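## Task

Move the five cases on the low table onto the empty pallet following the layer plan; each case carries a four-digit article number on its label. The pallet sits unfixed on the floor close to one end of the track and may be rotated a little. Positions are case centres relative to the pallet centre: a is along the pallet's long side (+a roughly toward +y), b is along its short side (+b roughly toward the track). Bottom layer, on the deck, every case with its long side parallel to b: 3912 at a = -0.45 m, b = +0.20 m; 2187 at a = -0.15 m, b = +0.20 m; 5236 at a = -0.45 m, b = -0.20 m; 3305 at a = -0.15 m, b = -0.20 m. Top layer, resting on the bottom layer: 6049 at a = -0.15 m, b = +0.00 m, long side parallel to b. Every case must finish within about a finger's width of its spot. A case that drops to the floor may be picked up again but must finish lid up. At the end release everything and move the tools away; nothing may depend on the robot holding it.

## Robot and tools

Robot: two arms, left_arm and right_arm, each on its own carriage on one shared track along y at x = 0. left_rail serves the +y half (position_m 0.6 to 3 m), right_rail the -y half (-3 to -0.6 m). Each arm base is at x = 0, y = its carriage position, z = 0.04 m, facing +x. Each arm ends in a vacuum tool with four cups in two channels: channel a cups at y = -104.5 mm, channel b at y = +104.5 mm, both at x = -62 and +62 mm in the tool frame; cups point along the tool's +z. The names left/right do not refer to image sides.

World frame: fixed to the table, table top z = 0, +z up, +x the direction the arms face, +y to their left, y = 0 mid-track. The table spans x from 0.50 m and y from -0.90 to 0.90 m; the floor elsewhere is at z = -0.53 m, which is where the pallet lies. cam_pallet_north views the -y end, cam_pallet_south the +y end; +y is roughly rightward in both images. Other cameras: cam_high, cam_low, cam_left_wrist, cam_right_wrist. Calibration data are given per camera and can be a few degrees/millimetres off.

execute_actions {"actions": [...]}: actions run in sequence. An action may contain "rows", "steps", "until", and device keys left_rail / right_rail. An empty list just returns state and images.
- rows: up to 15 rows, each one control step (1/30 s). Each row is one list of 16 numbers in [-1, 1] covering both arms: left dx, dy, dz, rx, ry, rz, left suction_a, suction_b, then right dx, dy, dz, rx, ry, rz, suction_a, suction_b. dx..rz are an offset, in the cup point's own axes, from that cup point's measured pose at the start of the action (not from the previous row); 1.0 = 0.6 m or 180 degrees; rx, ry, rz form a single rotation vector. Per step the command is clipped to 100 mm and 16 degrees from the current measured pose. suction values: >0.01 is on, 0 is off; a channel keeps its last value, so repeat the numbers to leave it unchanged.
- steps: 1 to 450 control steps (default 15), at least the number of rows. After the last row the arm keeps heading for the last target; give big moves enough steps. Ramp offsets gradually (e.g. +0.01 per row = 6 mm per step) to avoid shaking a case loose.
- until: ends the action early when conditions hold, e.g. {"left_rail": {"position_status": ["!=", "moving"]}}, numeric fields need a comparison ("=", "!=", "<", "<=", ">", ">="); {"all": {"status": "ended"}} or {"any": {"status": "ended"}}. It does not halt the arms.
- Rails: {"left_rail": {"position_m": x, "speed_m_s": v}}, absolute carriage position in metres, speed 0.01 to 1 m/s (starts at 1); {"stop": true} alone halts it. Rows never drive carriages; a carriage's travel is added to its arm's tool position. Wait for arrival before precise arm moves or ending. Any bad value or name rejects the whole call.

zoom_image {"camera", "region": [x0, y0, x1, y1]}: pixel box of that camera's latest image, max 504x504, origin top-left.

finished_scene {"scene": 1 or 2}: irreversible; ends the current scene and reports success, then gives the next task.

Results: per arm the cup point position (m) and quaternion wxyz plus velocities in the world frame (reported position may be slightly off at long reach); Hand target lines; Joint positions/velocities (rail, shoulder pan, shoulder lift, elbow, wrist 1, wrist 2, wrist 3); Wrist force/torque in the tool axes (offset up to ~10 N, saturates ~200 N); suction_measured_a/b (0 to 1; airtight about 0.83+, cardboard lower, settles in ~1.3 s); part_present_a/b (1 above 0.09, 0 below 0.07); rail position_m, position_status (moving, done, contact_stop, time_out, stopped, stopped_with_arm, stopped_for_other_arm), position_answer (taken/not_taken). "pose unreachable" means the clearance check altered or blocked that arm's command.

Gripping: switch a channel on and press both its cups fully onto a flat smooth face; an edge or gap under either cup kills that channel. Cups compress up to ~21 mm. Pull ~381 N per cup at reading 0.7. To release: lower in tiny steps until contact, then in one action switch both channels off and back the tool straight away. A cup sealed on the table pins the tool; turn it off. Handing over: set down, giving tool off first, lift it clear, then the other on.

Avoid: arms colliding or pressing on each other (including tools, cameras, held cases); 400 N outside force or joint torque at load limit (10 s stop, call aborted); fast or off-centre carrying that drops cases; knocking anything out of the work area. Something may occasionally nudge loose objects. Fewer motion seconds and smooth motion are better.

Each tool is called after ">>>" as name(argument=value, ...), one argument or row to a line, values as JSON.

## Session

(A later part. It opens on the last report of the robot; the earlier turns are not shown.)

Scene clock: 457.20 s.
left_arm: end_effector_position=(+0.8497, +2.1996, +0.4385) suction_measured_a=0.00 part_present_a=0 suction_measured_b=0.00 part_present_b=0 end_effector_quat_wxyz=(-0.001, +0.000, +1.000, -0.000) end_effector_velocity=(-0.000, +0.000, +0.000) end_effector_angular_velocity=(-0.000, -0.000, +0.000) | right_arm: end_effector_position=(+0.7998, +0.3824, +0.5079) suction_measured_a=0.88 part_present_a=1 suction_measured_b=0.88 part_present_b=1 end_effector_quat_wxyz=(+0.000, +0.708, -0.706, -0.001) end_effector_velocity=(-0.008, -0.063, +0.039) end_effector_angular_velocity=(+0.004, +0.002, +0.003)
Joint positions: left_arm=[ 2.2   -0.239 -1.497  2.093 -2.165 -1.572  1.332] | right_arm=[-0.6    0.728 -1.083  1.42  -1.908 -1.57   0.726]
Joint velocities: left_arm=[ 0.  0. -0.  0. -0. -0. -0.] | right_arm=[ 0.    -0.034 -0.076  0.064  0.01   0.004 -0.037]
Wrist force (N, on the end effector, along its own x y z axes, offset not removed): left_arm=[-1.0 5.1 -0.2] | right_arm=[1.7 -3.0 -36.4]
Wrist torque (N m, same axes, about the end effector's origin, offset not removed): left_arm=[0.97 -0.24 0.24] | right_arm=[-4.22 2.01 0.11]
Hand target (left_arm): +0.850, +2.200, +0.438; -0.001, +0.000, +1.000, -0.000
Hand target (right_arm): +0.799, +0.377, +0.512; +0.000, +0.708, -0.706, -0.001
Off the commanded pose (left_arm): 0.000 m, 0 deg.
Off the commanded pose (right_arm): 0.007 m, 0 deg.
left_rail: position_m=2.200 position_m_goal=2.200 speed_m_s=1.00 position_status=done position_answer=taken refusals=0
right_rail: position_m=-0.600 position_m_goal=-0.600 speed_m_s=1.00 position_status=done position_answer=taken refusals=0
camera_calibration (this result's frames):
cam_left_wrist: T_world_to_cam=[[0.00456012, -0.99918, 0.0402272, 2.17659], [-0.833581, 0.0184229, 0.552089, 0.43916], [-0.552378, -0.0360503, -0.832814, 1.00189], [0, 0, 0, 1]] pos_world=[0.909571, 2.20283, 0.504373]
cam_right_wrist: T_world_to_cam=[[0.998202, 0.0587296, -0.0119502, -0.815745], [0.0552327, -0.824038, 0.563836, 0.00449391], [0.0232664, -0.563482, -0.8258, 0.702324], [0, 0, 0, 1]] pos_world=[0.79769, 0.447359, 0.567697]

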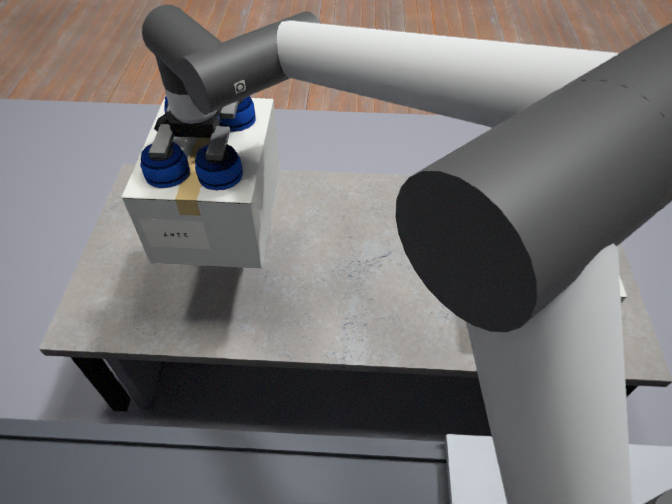

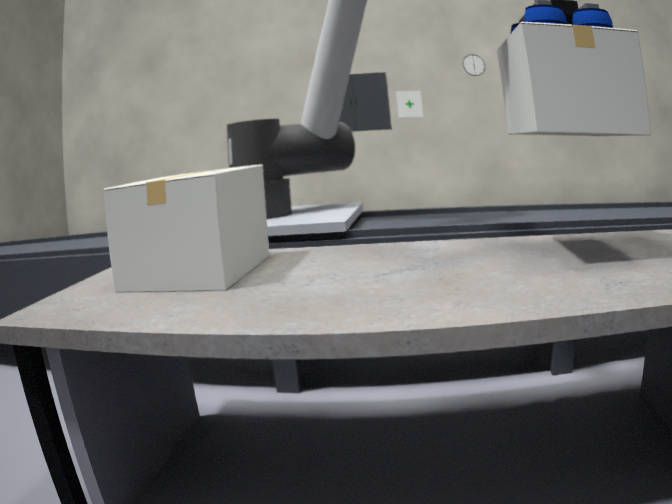

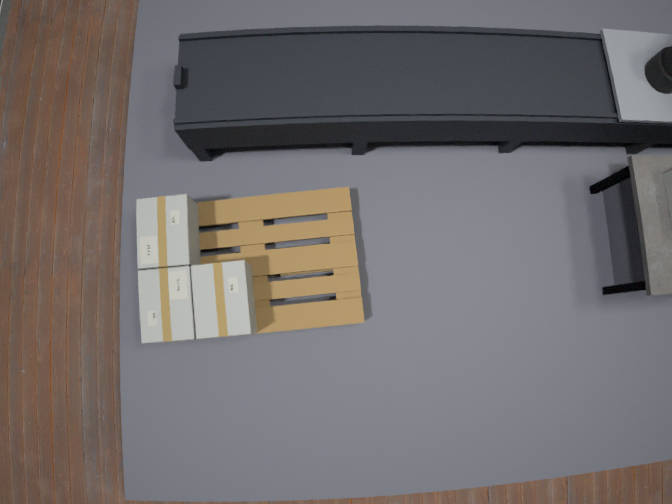

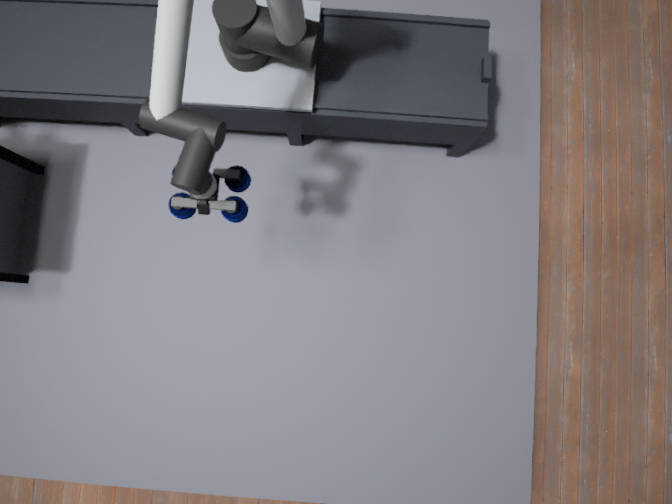

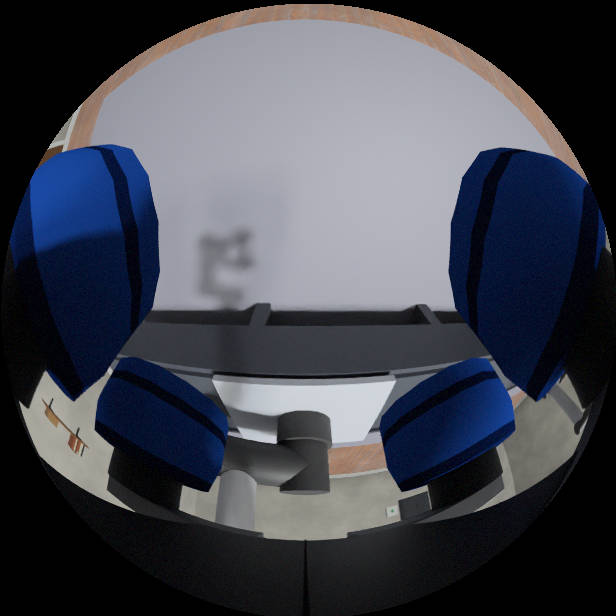

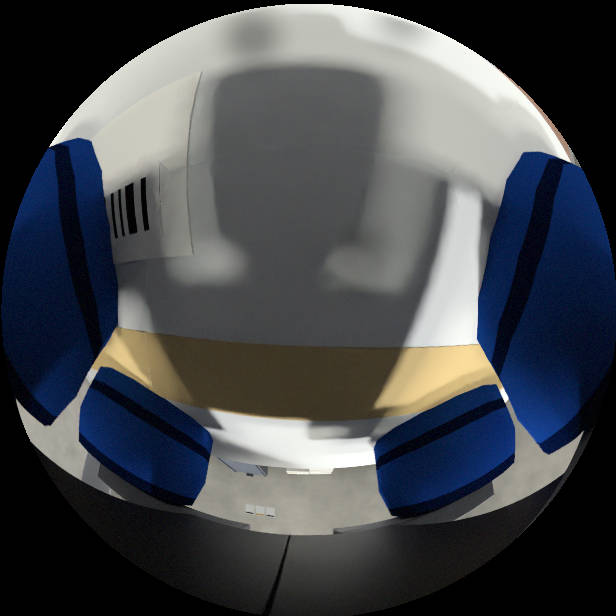

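>>> execute_actions(
  actions=[
    {"right_rail":{"position_m":-3.0},"rows":[[0,0,0,0,0,0,0,0,0.03,0,0,0,0,0,1,1],[0,0,0,0,0,0,0,0,0.07,0,0,0,0,0,1,1],[0,0,0,0,0,0,0,0,0.12,0,0,0,0,0,1,1],[0,0,0,0,0,0,0,0,1.0,0,0,0,0,0,1,1]],"steps":40},
    {"rows":[[0,0,0,0,0,0,0,0,1.0,0.03,0.68,0,0,-0.019,1,1]],"steps":100,"until":{"all":{"status":"ended"}}},
    {"steps":5},
  ],
)

Scene clock: 466.97 s.
left_arm: end_effector_position=(+0.8497, +2.1996, +0.4385) suction_measured_a=0.00 part_present_a=0 suction_measured_b=0.00 part_present_b=0 end_effector_quat_wxyz=(-0.001, +0.000, +1.000, -0.000) end_effector_velocity=(+0.000, -0.000, -0.000) end_effector_angular_velocity=(+0.000, +0.000, -0.000) | right_arm: end_effector_position=(+0.7818, -3.2127, +0.0962) suction_measured_a=0.88 part_present_a=1 suction_measured_b=0.88 part_present_b=1 end_effector_quat_wxyz=(-0.001, +0.728, -0.685, -0.003) end_effector_velocity=(+0.001, -0.002, -0.000) end_effector_angular_velocity=(-0.000, -0.001, -0.001)
Joint positions: left_arm=[ 2.2   -0.239 -1.497  2.093 -2.165 -1.572  1.332] | right_arm=[-3.    -0.517 -1.146  2.335 -2.754 -1.568 -0.579]
Joint velocities: left_arm=[ 0. -0.  0. -0.  0.  0. -0.] | right_arm=[ 0.    -0.001  0.001 -0.001 -0.001  0.    -0.   ]
Wrist force (N, on the end effector, along its own x y z axes, offset not removed): left_arm=[-2.1 3.6 4.4] | right_arm=[-4.7 2.8 -28.7]
Wrist torque (N m, same axes, about the end effector's origin, offset not removed): left_arm=[0.59 -0.10 0.16] | right_arm=[-3.33 0.91 -0.21]
Hand target (left_arm): +0.850, +2.200, +0.438; -0.001, +0.000, +1.000, -0.000
Hand target (right_arm): +0.782, -3.213, +0.096; -0.000, +0.728, -0.685, -0.003
Off the commanded pose (left_arm): 0.000 m, 0 deg.
Off the commanded pose (right_arm): 0.002 m, 0 deg.
left_rail: position_m=2.200 position_m_goal=2.200 speed_m_s=1.00 position_status=done position_answer=taken refusals=0
right_rail: position_m=-3.000 position_m_goal=-3.000 speed_m_s=1.00 position_status=done position_answer=taken refusals=0
camera_calibration (this result's frames):
cam_left_wrist: T_world_to_cam=[[0.00456005, -0.99918, 0.0402271, 2.17659], [-0.833581, 0.0184229, 0.552089, 0.43916], [-0.552378, -0.0360501, -0.832814, 1.00189], [0, 0, 0, 1]] pos_world=[0.909571, 2.20283, 0.504373]
cam_right_wrist: T_world_to_cam=[[0.992904, 0.118164, -0.013382, -0.396331], [0.10535, -0.82182, 0.559922, -2.75661], [0.0551649, -0.557359, -0.828437, -1.66803], [0, 0, 0, 1]] pos_world=[0.775943, -3.1483, 0.156327]

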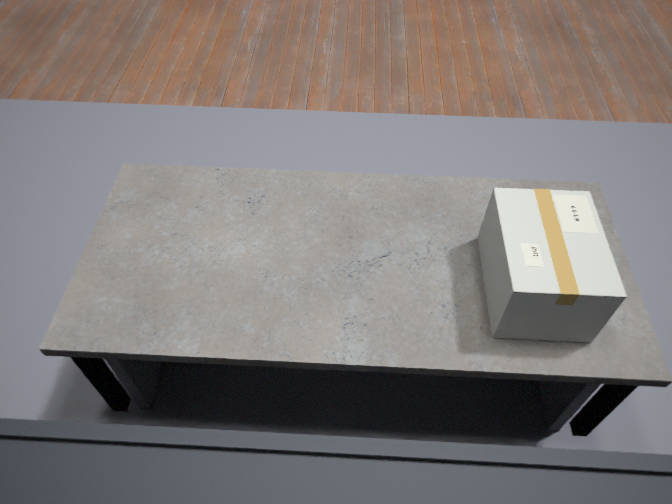

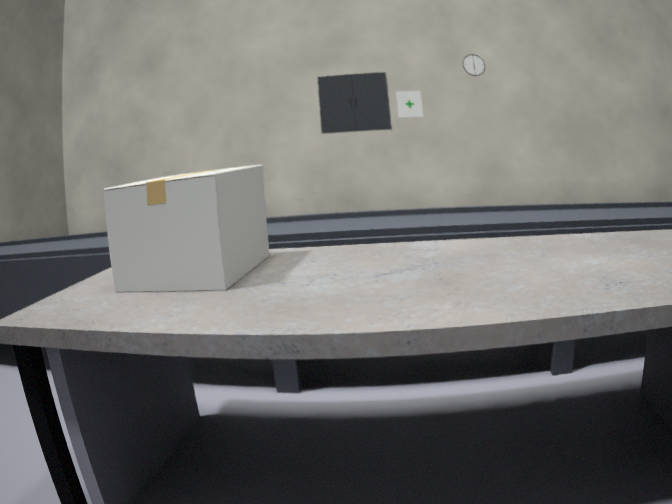

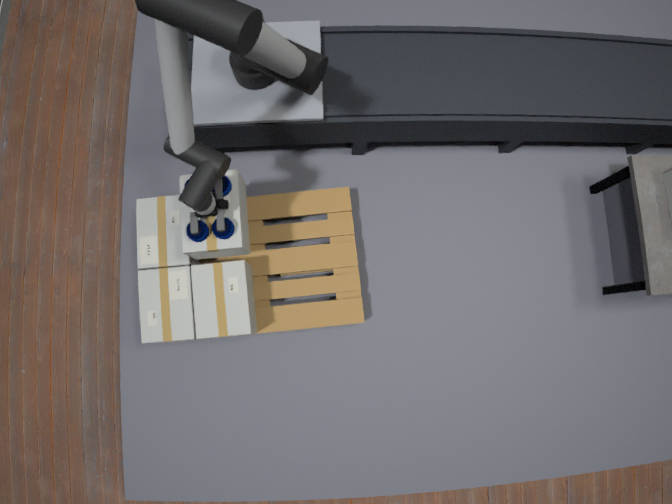

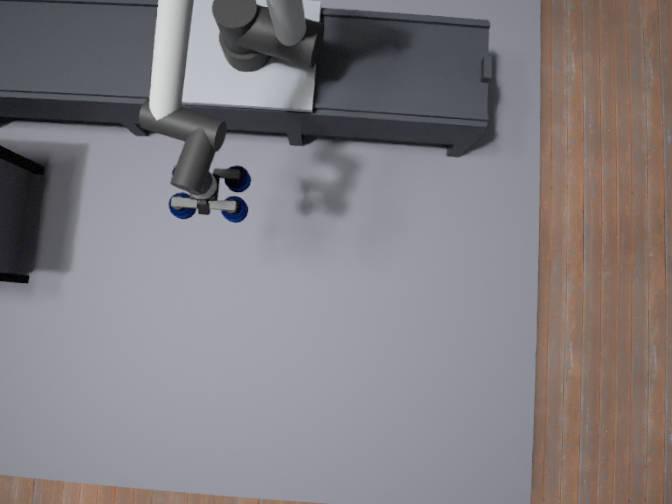

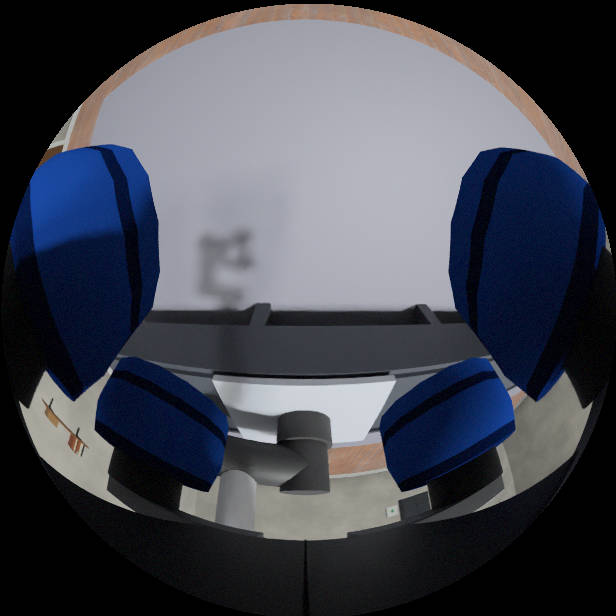

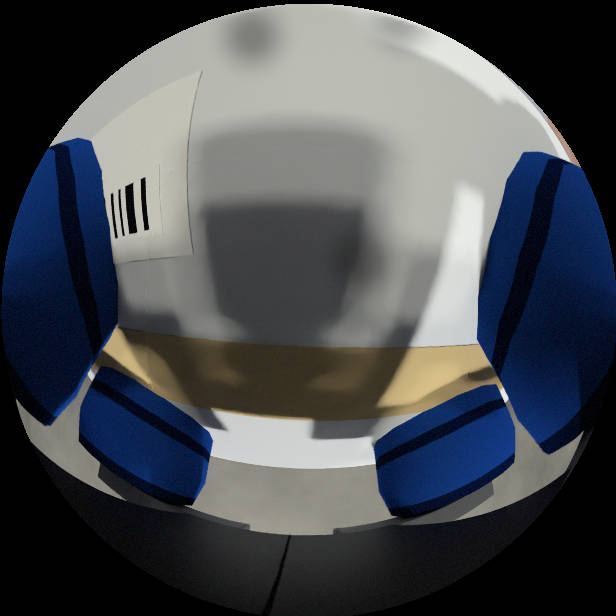

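>>> execute_actions(
  actions=[
    {"rows":[[0,0,0,0,0,0,0,0,0.01,0,0.02,0.0009,0.0009,0,1,1],[0,0,0,0,0,0,0,0,0.02,0,0.05,0.0009,0.0009,0,1,1],[0,0,0,0,0,0,0,0,0.035,0,0.09,0.0009,0.0009,0,1,1],[0,0,0,0,0,0,0,0,0.035,0,0.13,0.0009,0.0009,0,1,1],[0,0,0,0,0,0,0,0,0.035,0,0.17,0.0009,0.0009,0,1,1],[0,0,0,0,0,0,0,0,0.035,0,0.22,0.0009,0.0009,0,1,1],[0,0,0,0,0,0,0,0,0.035,0,0.27,0.0009,0.0009,0,1,1],[0,0,0,0,0,0,0,0,0.035,0,0.32,0.0009,0.0009,0,1,1],[0,0,0,0,0,0,0,0,0.035,0,0.36,0.0009,0.0009,0,1,1],[0,0,0,0,0,0,0,0,0.035,0,0.39,0.0009,0.0009,0,1,1],[0,0,0,0,0,0,0,0,0.035,0,0.416,0.0009,0.0009,0,1,1]],"steps":30},
  ],
)

>>> zoom_image(
  camera="cam_pallet_north",
  region=[130, 175, 280, 295],
)

Scene clock: 483.53 s.
left_arm: end_effector_position=(+0.8497, +2.1996, +0.4385) suction_measured_a=0.00 part_present_a=0 suction_measured_b=0.00 part_present_b=0 end_effector_quat_wxyz=(-0.001, +0.000, +1.000, -0.000) end_effector_velocity=(+0.000, -0.000, -0.000) end_effector_angular_velocity=(+0.000, +0.000, +0.000) | right_arm: end_effector_position=(+0.7829, -3.2324, -0.1530) suction_measured_a=0.88 part_present_a=1 suction_measured_b=0.88 part_present_b=1 end_effector_quat_wxyz=(-0.001, +0.728, -0.685, -0.001) end_effector_velocity=(+0.001, -0.000, -0.002) end_effector_angular_velocity=(-0.000, -0.000, +0.000)
Joint positions: left_arm=[ 2.2   -0.239 -1.497  2.093 -2.165 -1.572  1.332] | right_arm=[-3.    -0.538 -0.751  2.318 -3.137 -1.569 -0.599]
Joint velocities: left_arm=[ 0. -0.  0. -0.  0. -0. -0.] | right_arm=[ 0.     0.     0.003 -0.001 -0.002  0.     0.   ]
Wrist force (N, on the end effector, along its own x y z axes, offset not removed): left_arm=[-1.7 3.9 0.1] | right_arm=[-4.6 -0.3 -28.7]
Wrist torque (N m, same axes, about the end effector's origin, offset not removed): left_arm=[0.87 0.12 0.23] | right_arm=[-4.03 1.13 -0.02]
Hand target (left_arm): +0.850, +2.200, +0.438; -0.001, +0.000, +1.000, -0.000
Hand target (right_arm): +0.783, -3.232, -0.153; -0.001, +0.728, -0.685, -0.001
Off the commanded pose (left_arm): 0.000 m, 0 deg.
Off the commanded pose (right_arm): 0.001 m, 0 deg.
left_rail: position_m=2.200 position_m_goal=2.200 speed_m_s=1.00 position_status=done position_answer=taken refusals=0
right_rail: position_m=-3.000 position_m_goal=-3.000 speed_m_s=1.00 position_status=done position_answer=taken refusals=0
camera_calibration (this result's frames):
cam_left_wrist: T_world_to_cam=[[0.00455986, -0.99918, 0.040227, 2.17659], [-0.833581, 0.018423, 0.552089, 0.439159], [-0.552378, -0.0360499, -0.832814, 1.00189], [0, 0, 0, 1]] pos_world=[0.909571, 2.20283, 0.504373]
cam_right_wrist: T_world_to_cam=[[0.992944, 0.118107, -0.010647, -0.398182], [0.103609, -0.820359, 0.562384, -2.62691], [0.0576871, -0.559519, -0.826807, -1.89425], [0, 0, 0, 1]] pos_world=[0.776817, -3.16785, -0.0930885]

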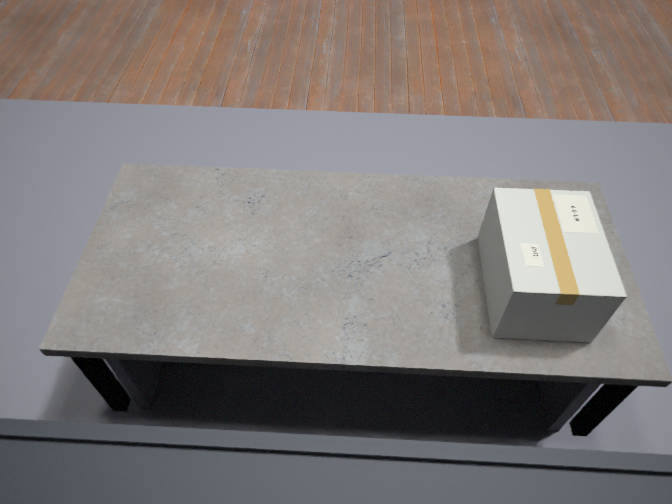

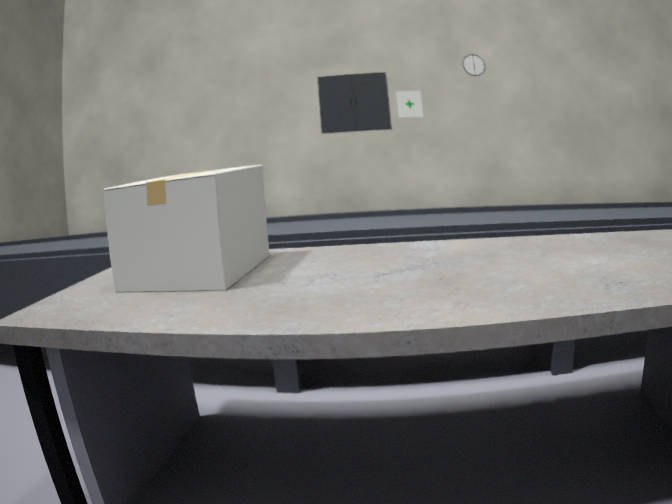

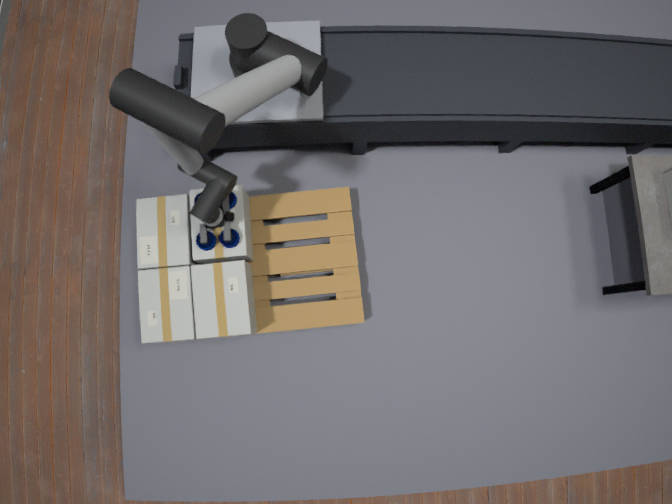

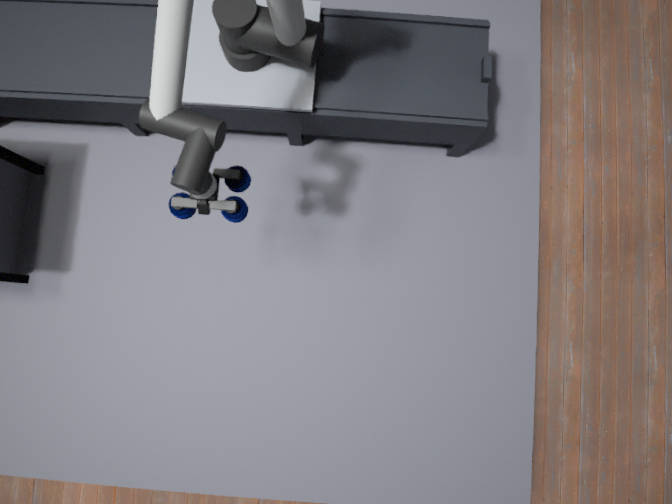

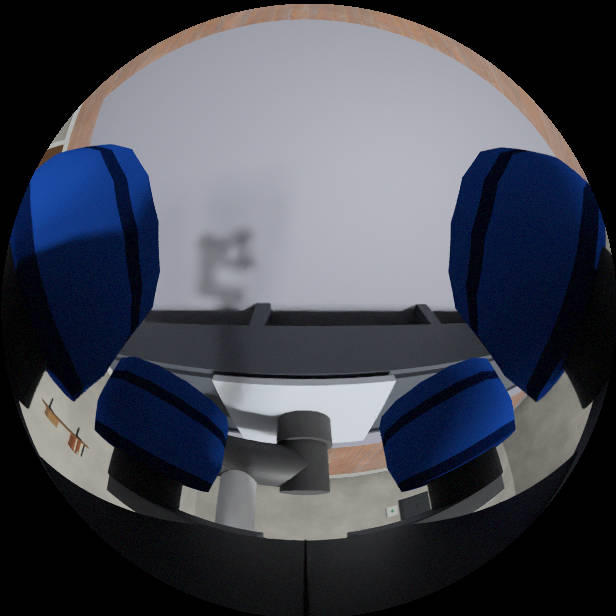

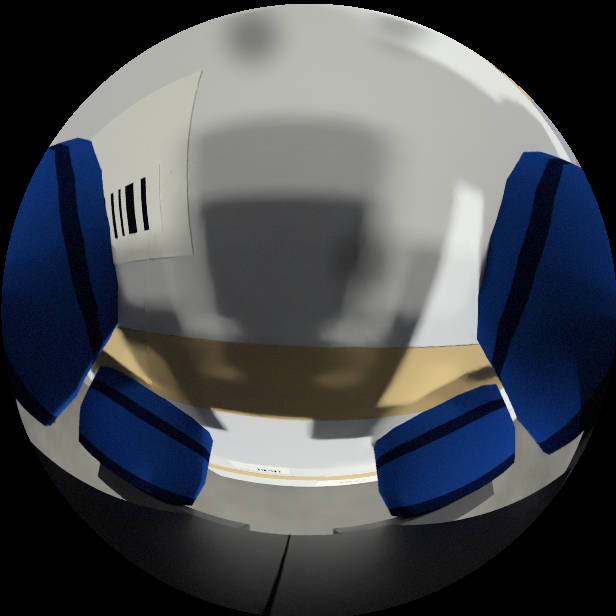

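Region (130, 175, 280, 295) of cam_pallet_north's 672x504 image, scaled by 3.360, with more detail than that image has; it fills the top 403 rows of this view, and the rest is white.

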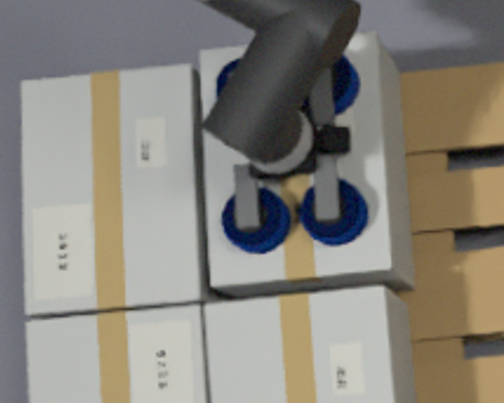

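>>> execute_actions(
  actions=[
    {"rows":[[0,0,0,0,0,0,0,0,0.005,-0.009,0,0,0,0,1,1],[0,0,0,0,0,0,0,0,0.01,-0.018,0.003,0,0,0,1,1],[0,0,0,0,0,0,0,0,0.015,-0.027,0.006,0,0,0,1,1],[0,0,0,0,0,0,0,0,0.015,-0.027,0.009,0,0,0,1,1],[0,0,0,0,0,0,0,0,0.015,-0.027,0.012,0,0,0,1,1],[0,0,0,0,0,0,0,0,0.015,-0.027,0.016,0,0,0,1,1]],"steps":16},
  ],
)

>>> zoom_image(
  camera="cam_pallet_north",
  region=[130, 175, 280, 295],
)

Scene clock: 492.47 s.
left_arm: end_effector_position=(+0.8497, +2.1996, +0.4385) suction_measured_a=0.00 part_present_a=0 suction_measured_b=0.00 part_present_b=0 end_effector_quat_wxyz=(-0.001, +0.000, +1.000, -0.000) end_effector_velocity=(+0.000, -0.000, -0.000) end_effector_angular_velocity=(+0.000, +0.000, +0.000) | right_arm: end_effector_position=(+0.7994, -3.2403, -0.1625) suction_measured_a=0.88 part_present_a=1 suction_measured_b=0.88 part_present_b=1 end_effector_quat_wxyz=(-0.001, +0.728, -0.685, -0.001) end_effector_velocity=(+0.002, -0.001, -0.001) end_effector_angular_velocity=(-0.001, -0.001, -0.000)
Joint positions: left_arm=[ 2.2   -0.239 -1.497  2.093 -2.165 -1.572  1.332] | right_arm=[-3.    -0.536 -0.736  2.29  -3.123 -1.569 -0.597]
Joint velocities: left_arm=[ 0. -0.  0. -0.  0.  0. -0.] | right_arm=[ 0.     0.     0.003 -0.003 -0.001 -0.     0.   ]
Wrist force (N, on the end effector, along its own x y z axes, offset not removed): left_arm=[-5.5 2.3 5.6] | right_arm=[-5.2 -2.5 -25.9]
Wrist torque (N m, same axes, about the end effector's origin, offset not removed): left_arm=[0.64 0.38 0.10] | right_arm=[-4.51 1.15 -0.15]
Hand target (left_arm): +0.850, +2.200, +0.438; -0.001, +0.000, +1.000, -0.000
Hand target (right_arm): +0.800, -3.240, -0.163; -0.001, +0.728, -0.685, -0.001
Off the commanded pose (left_arm): 0.000 m, 0 deg.
Off the commanded pose (right_arm): 0.000 m, 0 deg.
left_rail: position_m=2.200 position_m_goal=2.200 speed_m_s=1.00 position_status=done position_answer=taken refusals=0
right_rail: position_m=-3.000 position_m_goal=-3.000 speed_m_s=1.00 position_status=done position_answer=taken refusals=0
camera_calibration (this result's frames):
cam_left_wrist: T_world_to_cam=[[0.00456006, -0.99918, 0.0402269, 2.17659], [-0.833581, 0.0184228, 0.552089, 0.43916], [-0.552378, -0.03605, -0.832814, 1.00189], [0, 0, 0, 1]] pos_world=[0.909571, 2.20283, 0.504373]
cam_right_wrist: T_world_to_cam=[[0.992942, 0.11811, -0.0107608, -0.413815], [0.103682, -0.820419, 0.562283, -2.63004], [0.0575828, -0.55943, -0.826875, -1.90708], [0, 0, 0, 1]] pos_world=[0.793398, -3.17574, -0.102542]

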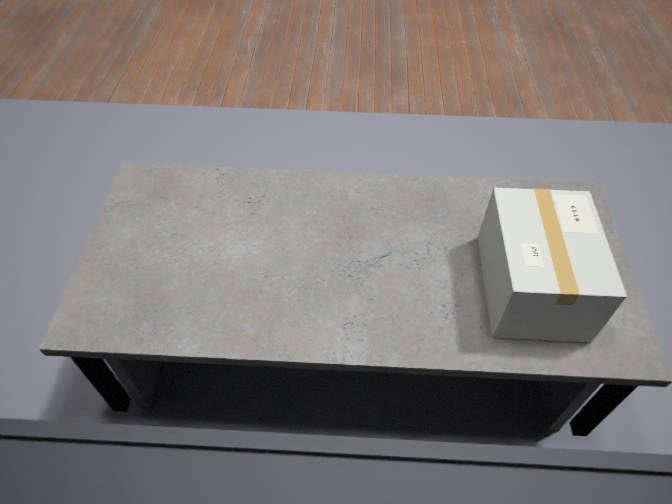

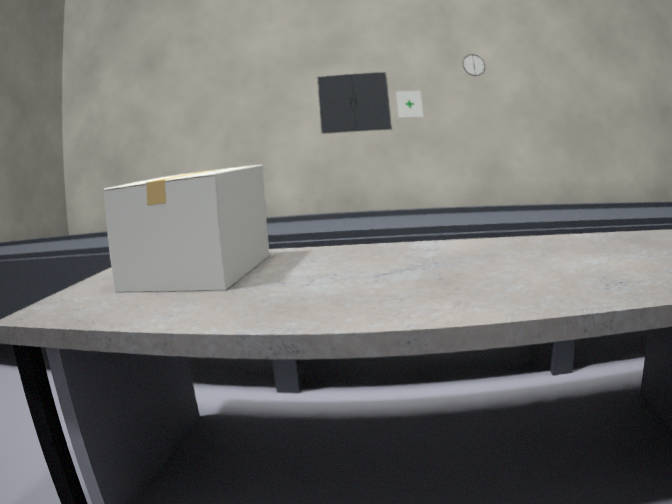

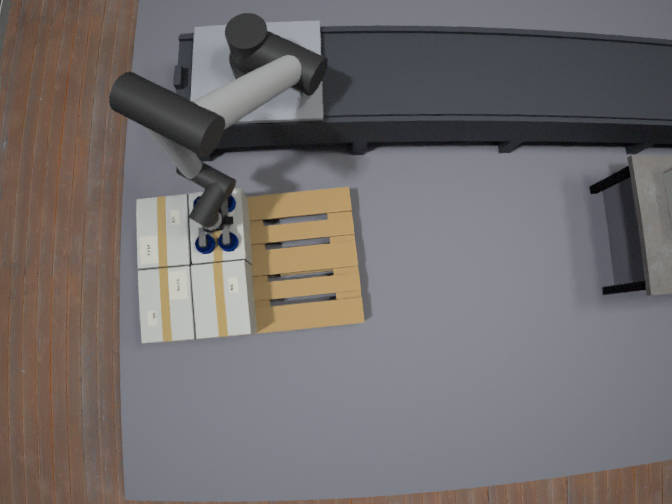

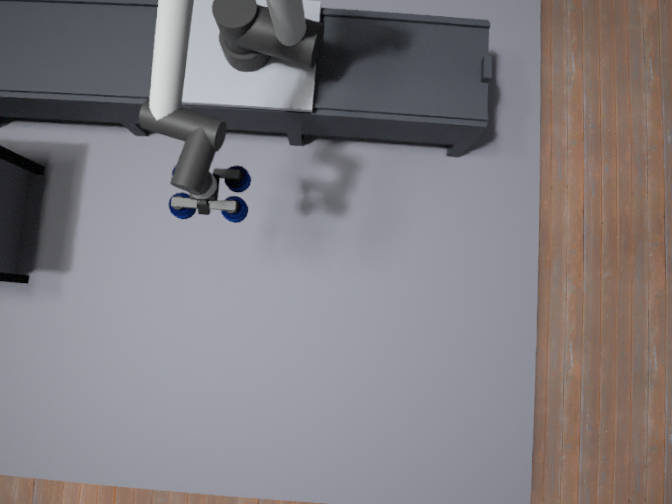

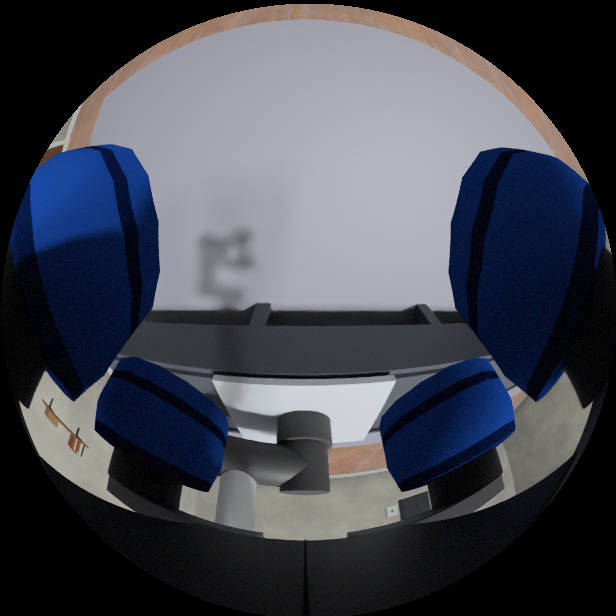

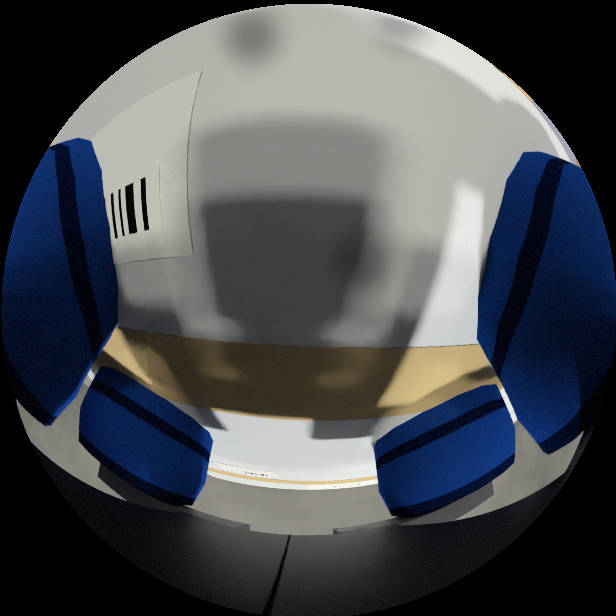

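Region (130, 175, 280, 295) of cam_pallet_north's 672x504 image, scaled by 3.360, with more detail than that image has; it fills the top 403 rows of this view, and the rest is white.

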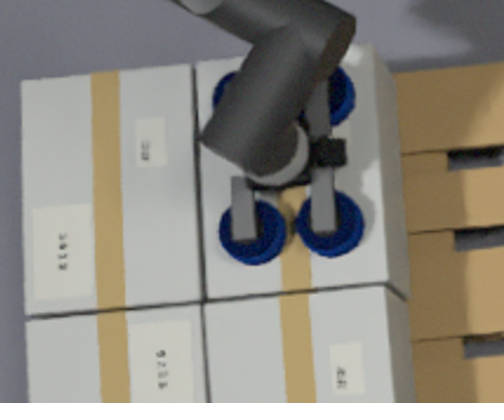

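>>> execute_actions(
  actions=[
    {"rows":[[0,0,0,0,0,0,0,0,0,0,0.003,0,0,0,1,1]],"steps":8},
    {"rows":[[0,0,0,0,0,0,0,0,0,0,0,0,0,0,0,0],[0,0,0,0,0,0,0,0,0,0,-0.002,0,0,0,0,0],[0,0,0,0,0,0,0,0,0,0,-0.005,0,0,0,0,0],[0,0,0,0,0,0,0,0,0,0,-0.008,0,0,0,0,0],[0,0,0,0,0,0,0,0,0,0,-0.011,0,0,0,0,0],[0,0,0,0,0,0,0,0,0,0,-0.014,0,0,0,0,0],[0,0,0,0,0,0,0,0,0,0,-0.017,0,0,0,0,0],[0,0,0,0,0,0,0,0,0,0,-0.02,0,0,0,0,0],[0,0,0,0,0,0,0,0,0,0,-0.024,0,0,0,0,0],[0,0,0,0,0,0,0,0,0,0,-0.028,0,0,0,0,0],[0,0,0,0,0,0,0,0,0,0,-0.034,0,0,0,0,0],[0,0,0,0,0,0,0,0,0,0,-0.04,0,0,0,0,0],[0,0,0,0,0,0,0,0,0,0,-0.05,0,0,0,0,0],[0,0,0,0,0,0,0,0,0,0,-0.07,0,0,0,0,0],[0,0,0,0,0,0,0,0,0,0,-0.1,0,0,0,0,0]],"steps":22},
    {"right_rail":{"position_m":-0.6},"rows":[[0,0,0,0,0,0,0,0,-0.47,-0.025,-0.94,0,0,0.0197,0,0]],"steps":120,"until":{"all":{"status":"ended"}}},
    {"steps":4},
  ],
)

Scene clock: 509.47 s.
left_arm: end_effector_position=(+0.8497, +2.1996, +0.4385) suction_measured_a=0.00 part_present_a=0 suction_measured_b=0.00 part_present_b=0 end_effector_quat_wxyz=(-0.001, +0.000, +1.000, -0.000) end_effector_velocity=(-0.000, +0.000, +0.000) end_effector_angular_velocity=(-0.000, -0.000, +0.000) | right_arm: end_effector_position=(+0.7961, -0.5594, +0.4566) suction_measured_a=0.00 part_present_a=0 suction_measured_b=0.00 part_present_b=0 end_effector_quat_wxyz=(-0.000, +0.707, -0.707, -0.000) end_effector_velocity=(+0.000, -0.000, -0.000) end_effector_angular_velocity=(+0.000, +0.000, -0.000)
Joint positions: left_arm=[ 2.2   -0.239 -1.497  2.093 -2.165 -1.572  1.332] | right_arm=[-0.6   -0.204 -1.572  2.142 -2.14  -1.57  -0.204]
Joint velocities: left_arm=[ 0.  0. -0.  0. -0.  0.  0.] | right_arm=[ 0. -0.  0.  0.  0. -0.  0.]
Wrist force (N, on the end effector, along its own x y z axes, offset not removed): left_arm=[1.3 6.4 -2.0] | right_arm=[-3.6 -3.2 1.5]
Wrist torque (N m, same axes, about the end effector's origin, offset not removed): left_arm=[0.98 -0.55 0.10] | right_arm=[-0.12 1.23 -0.04]
Hand target (left_arm): +0.850, +2.200, +0.438; -0.001, +0.000, +1.000, -0.000
Hand target (right_arm): +0.796, -0.560, +0.457; -0.000, +0.707, -0.707, -0.000
Off the commanded pose (left_arm): 0.000 m, 0 deg.
Off the commanded pose (right_arm): 0.001 m, 0 deg.
left_rail: position_m=2.200 position_m_goal=2.200 speed_m_s=1.00 position_status=done position_answer=taken refusals=0
right_rail: position_m=-0.600 position_m_goal=-0.600 speed_m_s=1.00 position_status=done position_answer=taken refusals=0
camera_calibration (this result's frames):
cam_left_wrist: T_world_to_cam=[[0.00456006, -0.99918, 0.0402271, 2.17659], [-0.833581, 0.0184229, 0.552089, 0.43916], [-0.552378, -0.0360501, -0.832814, 1.00189], [0, 0, 0, 1]] pos_world=[0.909571, 2.20283, 0.504373]
cam_right_wrist: T_world_to_cam=[[0.998345, 0.0564631, -0.0108948, -0.759173], [0.0527756, -0.824411, 0.563526, -0.740615], [0.0228367, -0.563169, -0.826026, 0.12995], [0, 0, 0, 1]] pos_world=[0.794036, -0.494521, 0.516427]

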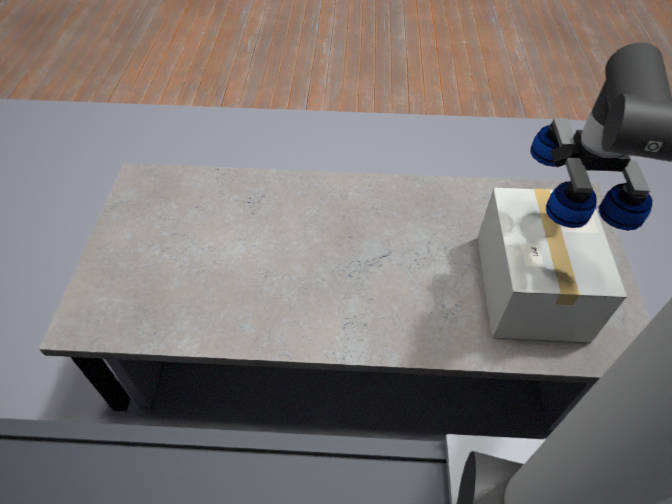

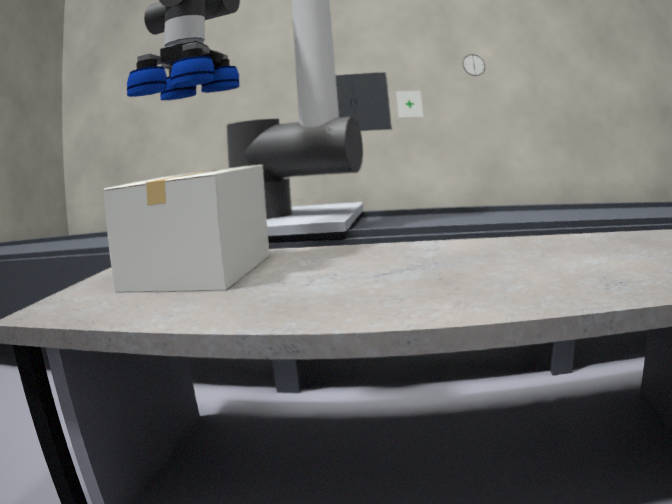

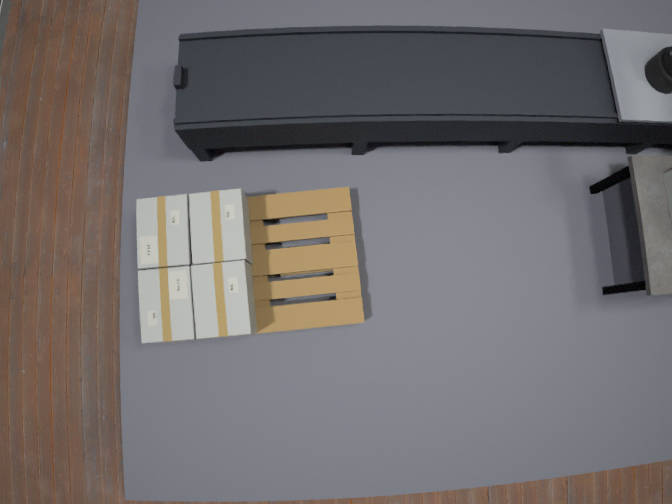

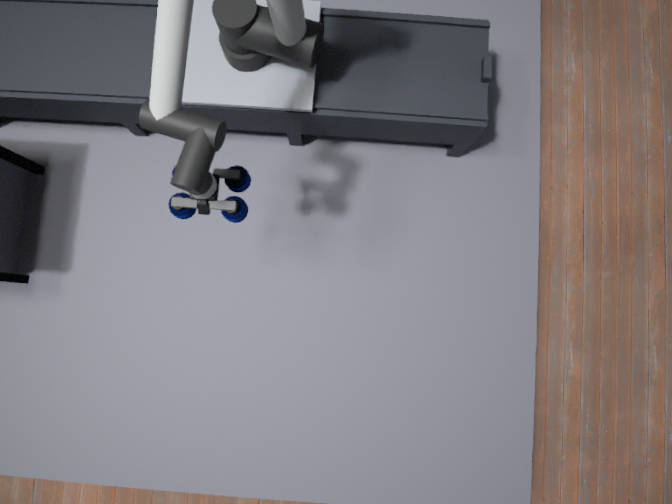

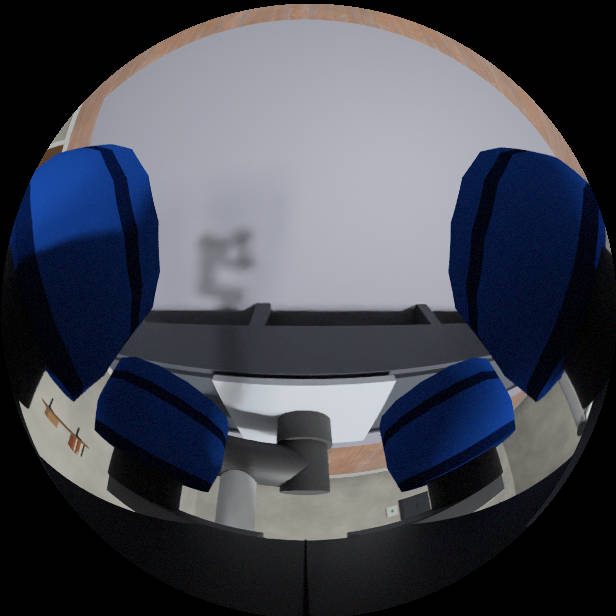

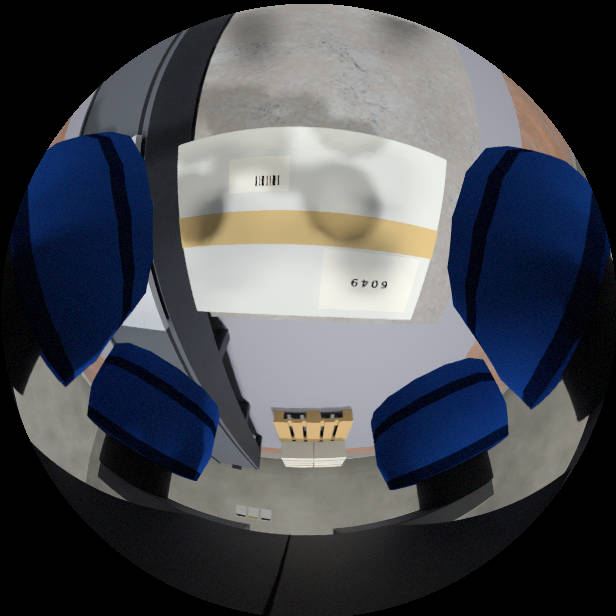

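>>> execute_actions(
  actions=[
    {"rows":[[0,0,0,0,0,0,0,0,-0.002,0.003,0.32,0,0,0,0,0]],"steps":25},
    {"rows":[[0,0,0,0,0,0,0,0,0,0,0.01,0,0,0,1,1],[0,0,0,0,0,0,0,0,0,0,0.02,0,0,0,1,1],[0,0,0,0,0,0,0,0,0,0,0.03,0,0,0,1,1],[0,0,0,0,0,0,0,0,0,0,0.04,0,0,0,1,1],[0,0,0,0,0,0,0,0,0,0,0.047,0,0,0,1,1]],"steps":25},
    {"rows":[[0,0,0,0,0,0,0,0,0,0,-0.01,0,0,0,1,1],[0,0,0,0,0,0,0,0,0,0,-0.03,0,0,0,1,1],[0,0,0,0,0,0,0,0,0,0,-0.06,0,0,0,1,1],[0,0,0,0,0,0,0,0,0,0,-0.09,0,0,0,1,1],[0,0,0,0,0,0,0,0,0,0,-0.12,0,0,0,1,1]],"steps":14},
  ],
)

Scene clock: 522.57 s.
left_arm: end_effector_position=(+0.8497, +2.1996, +0.4385) suction_measured_a=0.00 part_present_a=0 suction_measured_b=0.00 part_present_b=0 end_effector_quat_wxyz=(-0.001, +0.000, +1.000, -0.000) end_effector_velocity=(+0.000, -0.000, -0.000) end_effector_angular_velocity=(+0.000, +0.000, -0.000) | right_arm: end_effector_position=(+0.7945, -0.5578, +0.3067) suction_measured_a=0.88 part_present_a=1 suction_measured_b=0.88 part_present_b=1 end_effector_quat_wxyz=(-0.000, +0.707, -0.707, -0.000) end_effector_velocity=(-0.001, -0.001, +0.022) end_effector_angular_velocity=(+0.002, +0.008, +0.001)
Joint positions: left_arm=[ 2.2   -0.239 -1.497  2.093 -2.165 -1.572  1.332] | right_arm=[-0.6   -0.203 -1.436  2.261 -2.396 -1.57  -0.202]
Joint velocities: left_arm=[ 0.  0.  0. -0. -0. -0.  0.] | right_arm=[ 0.    -0.001 -0.024 -0.017  0.049  0.    -0.002]
Wrist force (N, on the end effector, along its own x y z axes, offset not removed): left_arm=[-3.6 -0.6 0.0] | right_arm=[1.4 -1.6 -55.5]
Wrist torque (N m, same axes, about the end effector's origin, offset not removed): left_arm=[0.09 0.20 -0.06] | right_arm=[-2.69 0.21 -0.13]
Hand target (left_arm): +0.850, +2.200, +0.438; -0.001, +0.000, +1.000, -0.000
Hand target (right_arm): +0.794, -0.558, +0.309; -0.000, +0.707, -0.707, -0.000
Off the commanded pose (left_arm): 0.000 m, 0 deg.
Off the commanded pose (right_arm): 0.002 m, 0 deg.
left_rail: position_m=2.200 position_m_goal=2.200 speed_m_s=1.00 position_status=done position_answer=taken refusals=0
right_rail: position_m=-0.600 position_m_goal=-0.600 speed_m_s=1.00 position_status=done position_answer=taken refusals=0
camera_calibration (this result's frames):
cam_left_wrist: T_world_to_cam=[[0.00455997, -0.99918, 0.0402271, 2.17659], [-0.833581, 0.0184229, 0.552089, 0.43916], [-0.552378, -0.0360501, -0.832814, 1.00189], [0, 0, 0, 1]] pos_world=[0.909571, 2.20283, 0.504373]
cam_right_wrist: T_world_to_cam=[[0.998353, 0.0564432, -0.0102459, -0.759534], [0.0523886, -0.824309, 0.563712, -0.654429], [0.0233719, -0.56332, -0.825908, 0.00652647], [0, 0, 0, 1]] pos_world=[0.792415, -0.492905, 0.366517]

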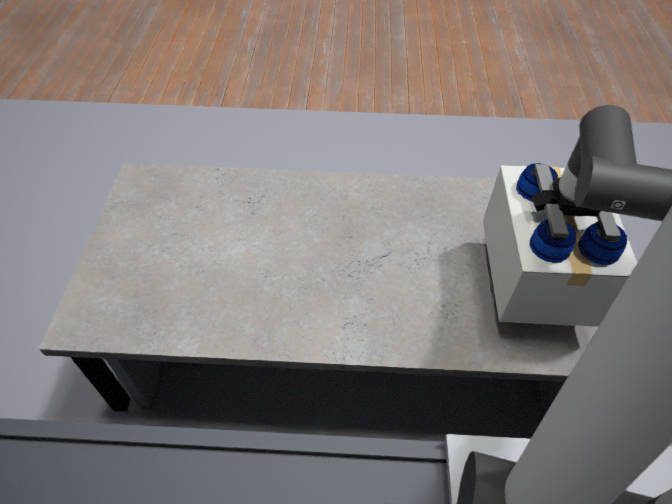

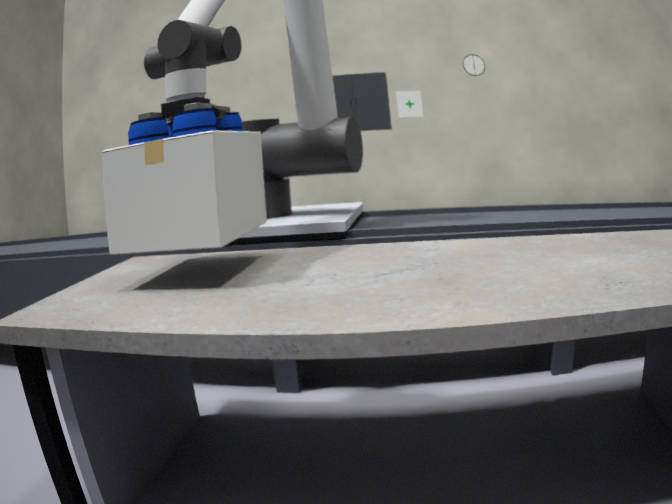

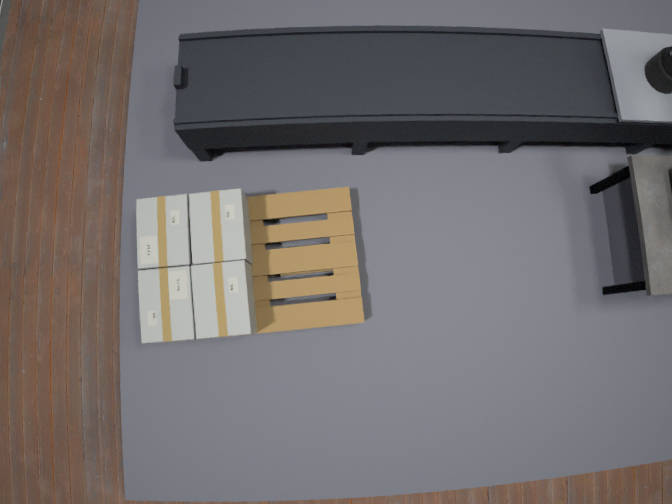

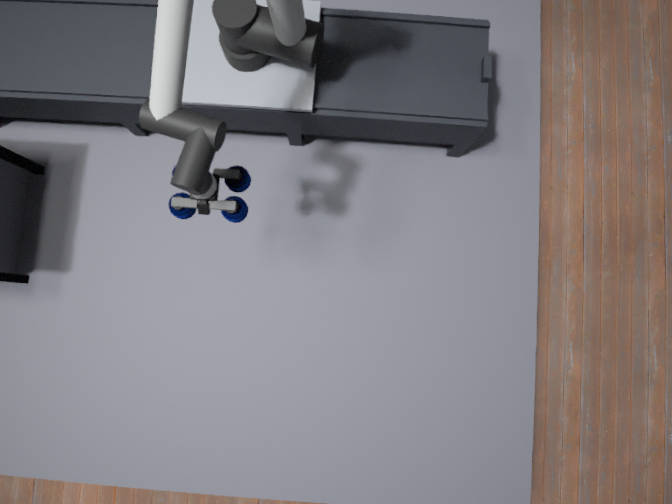

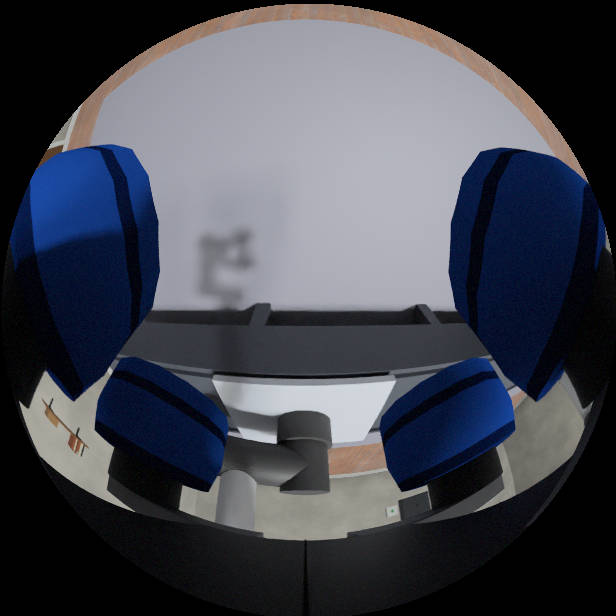

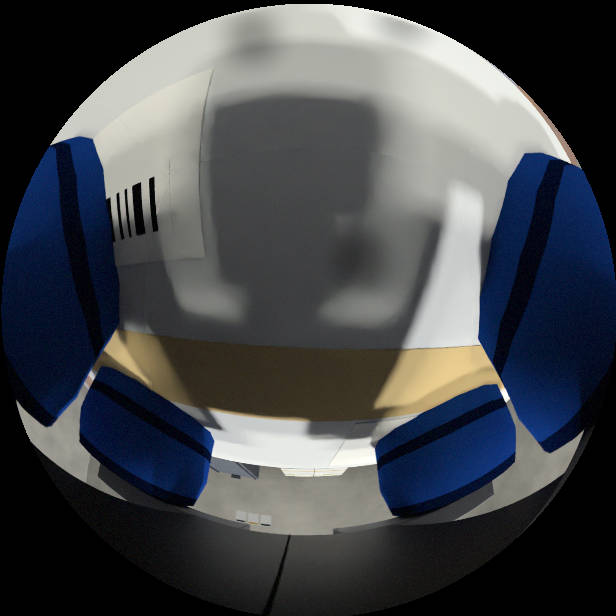

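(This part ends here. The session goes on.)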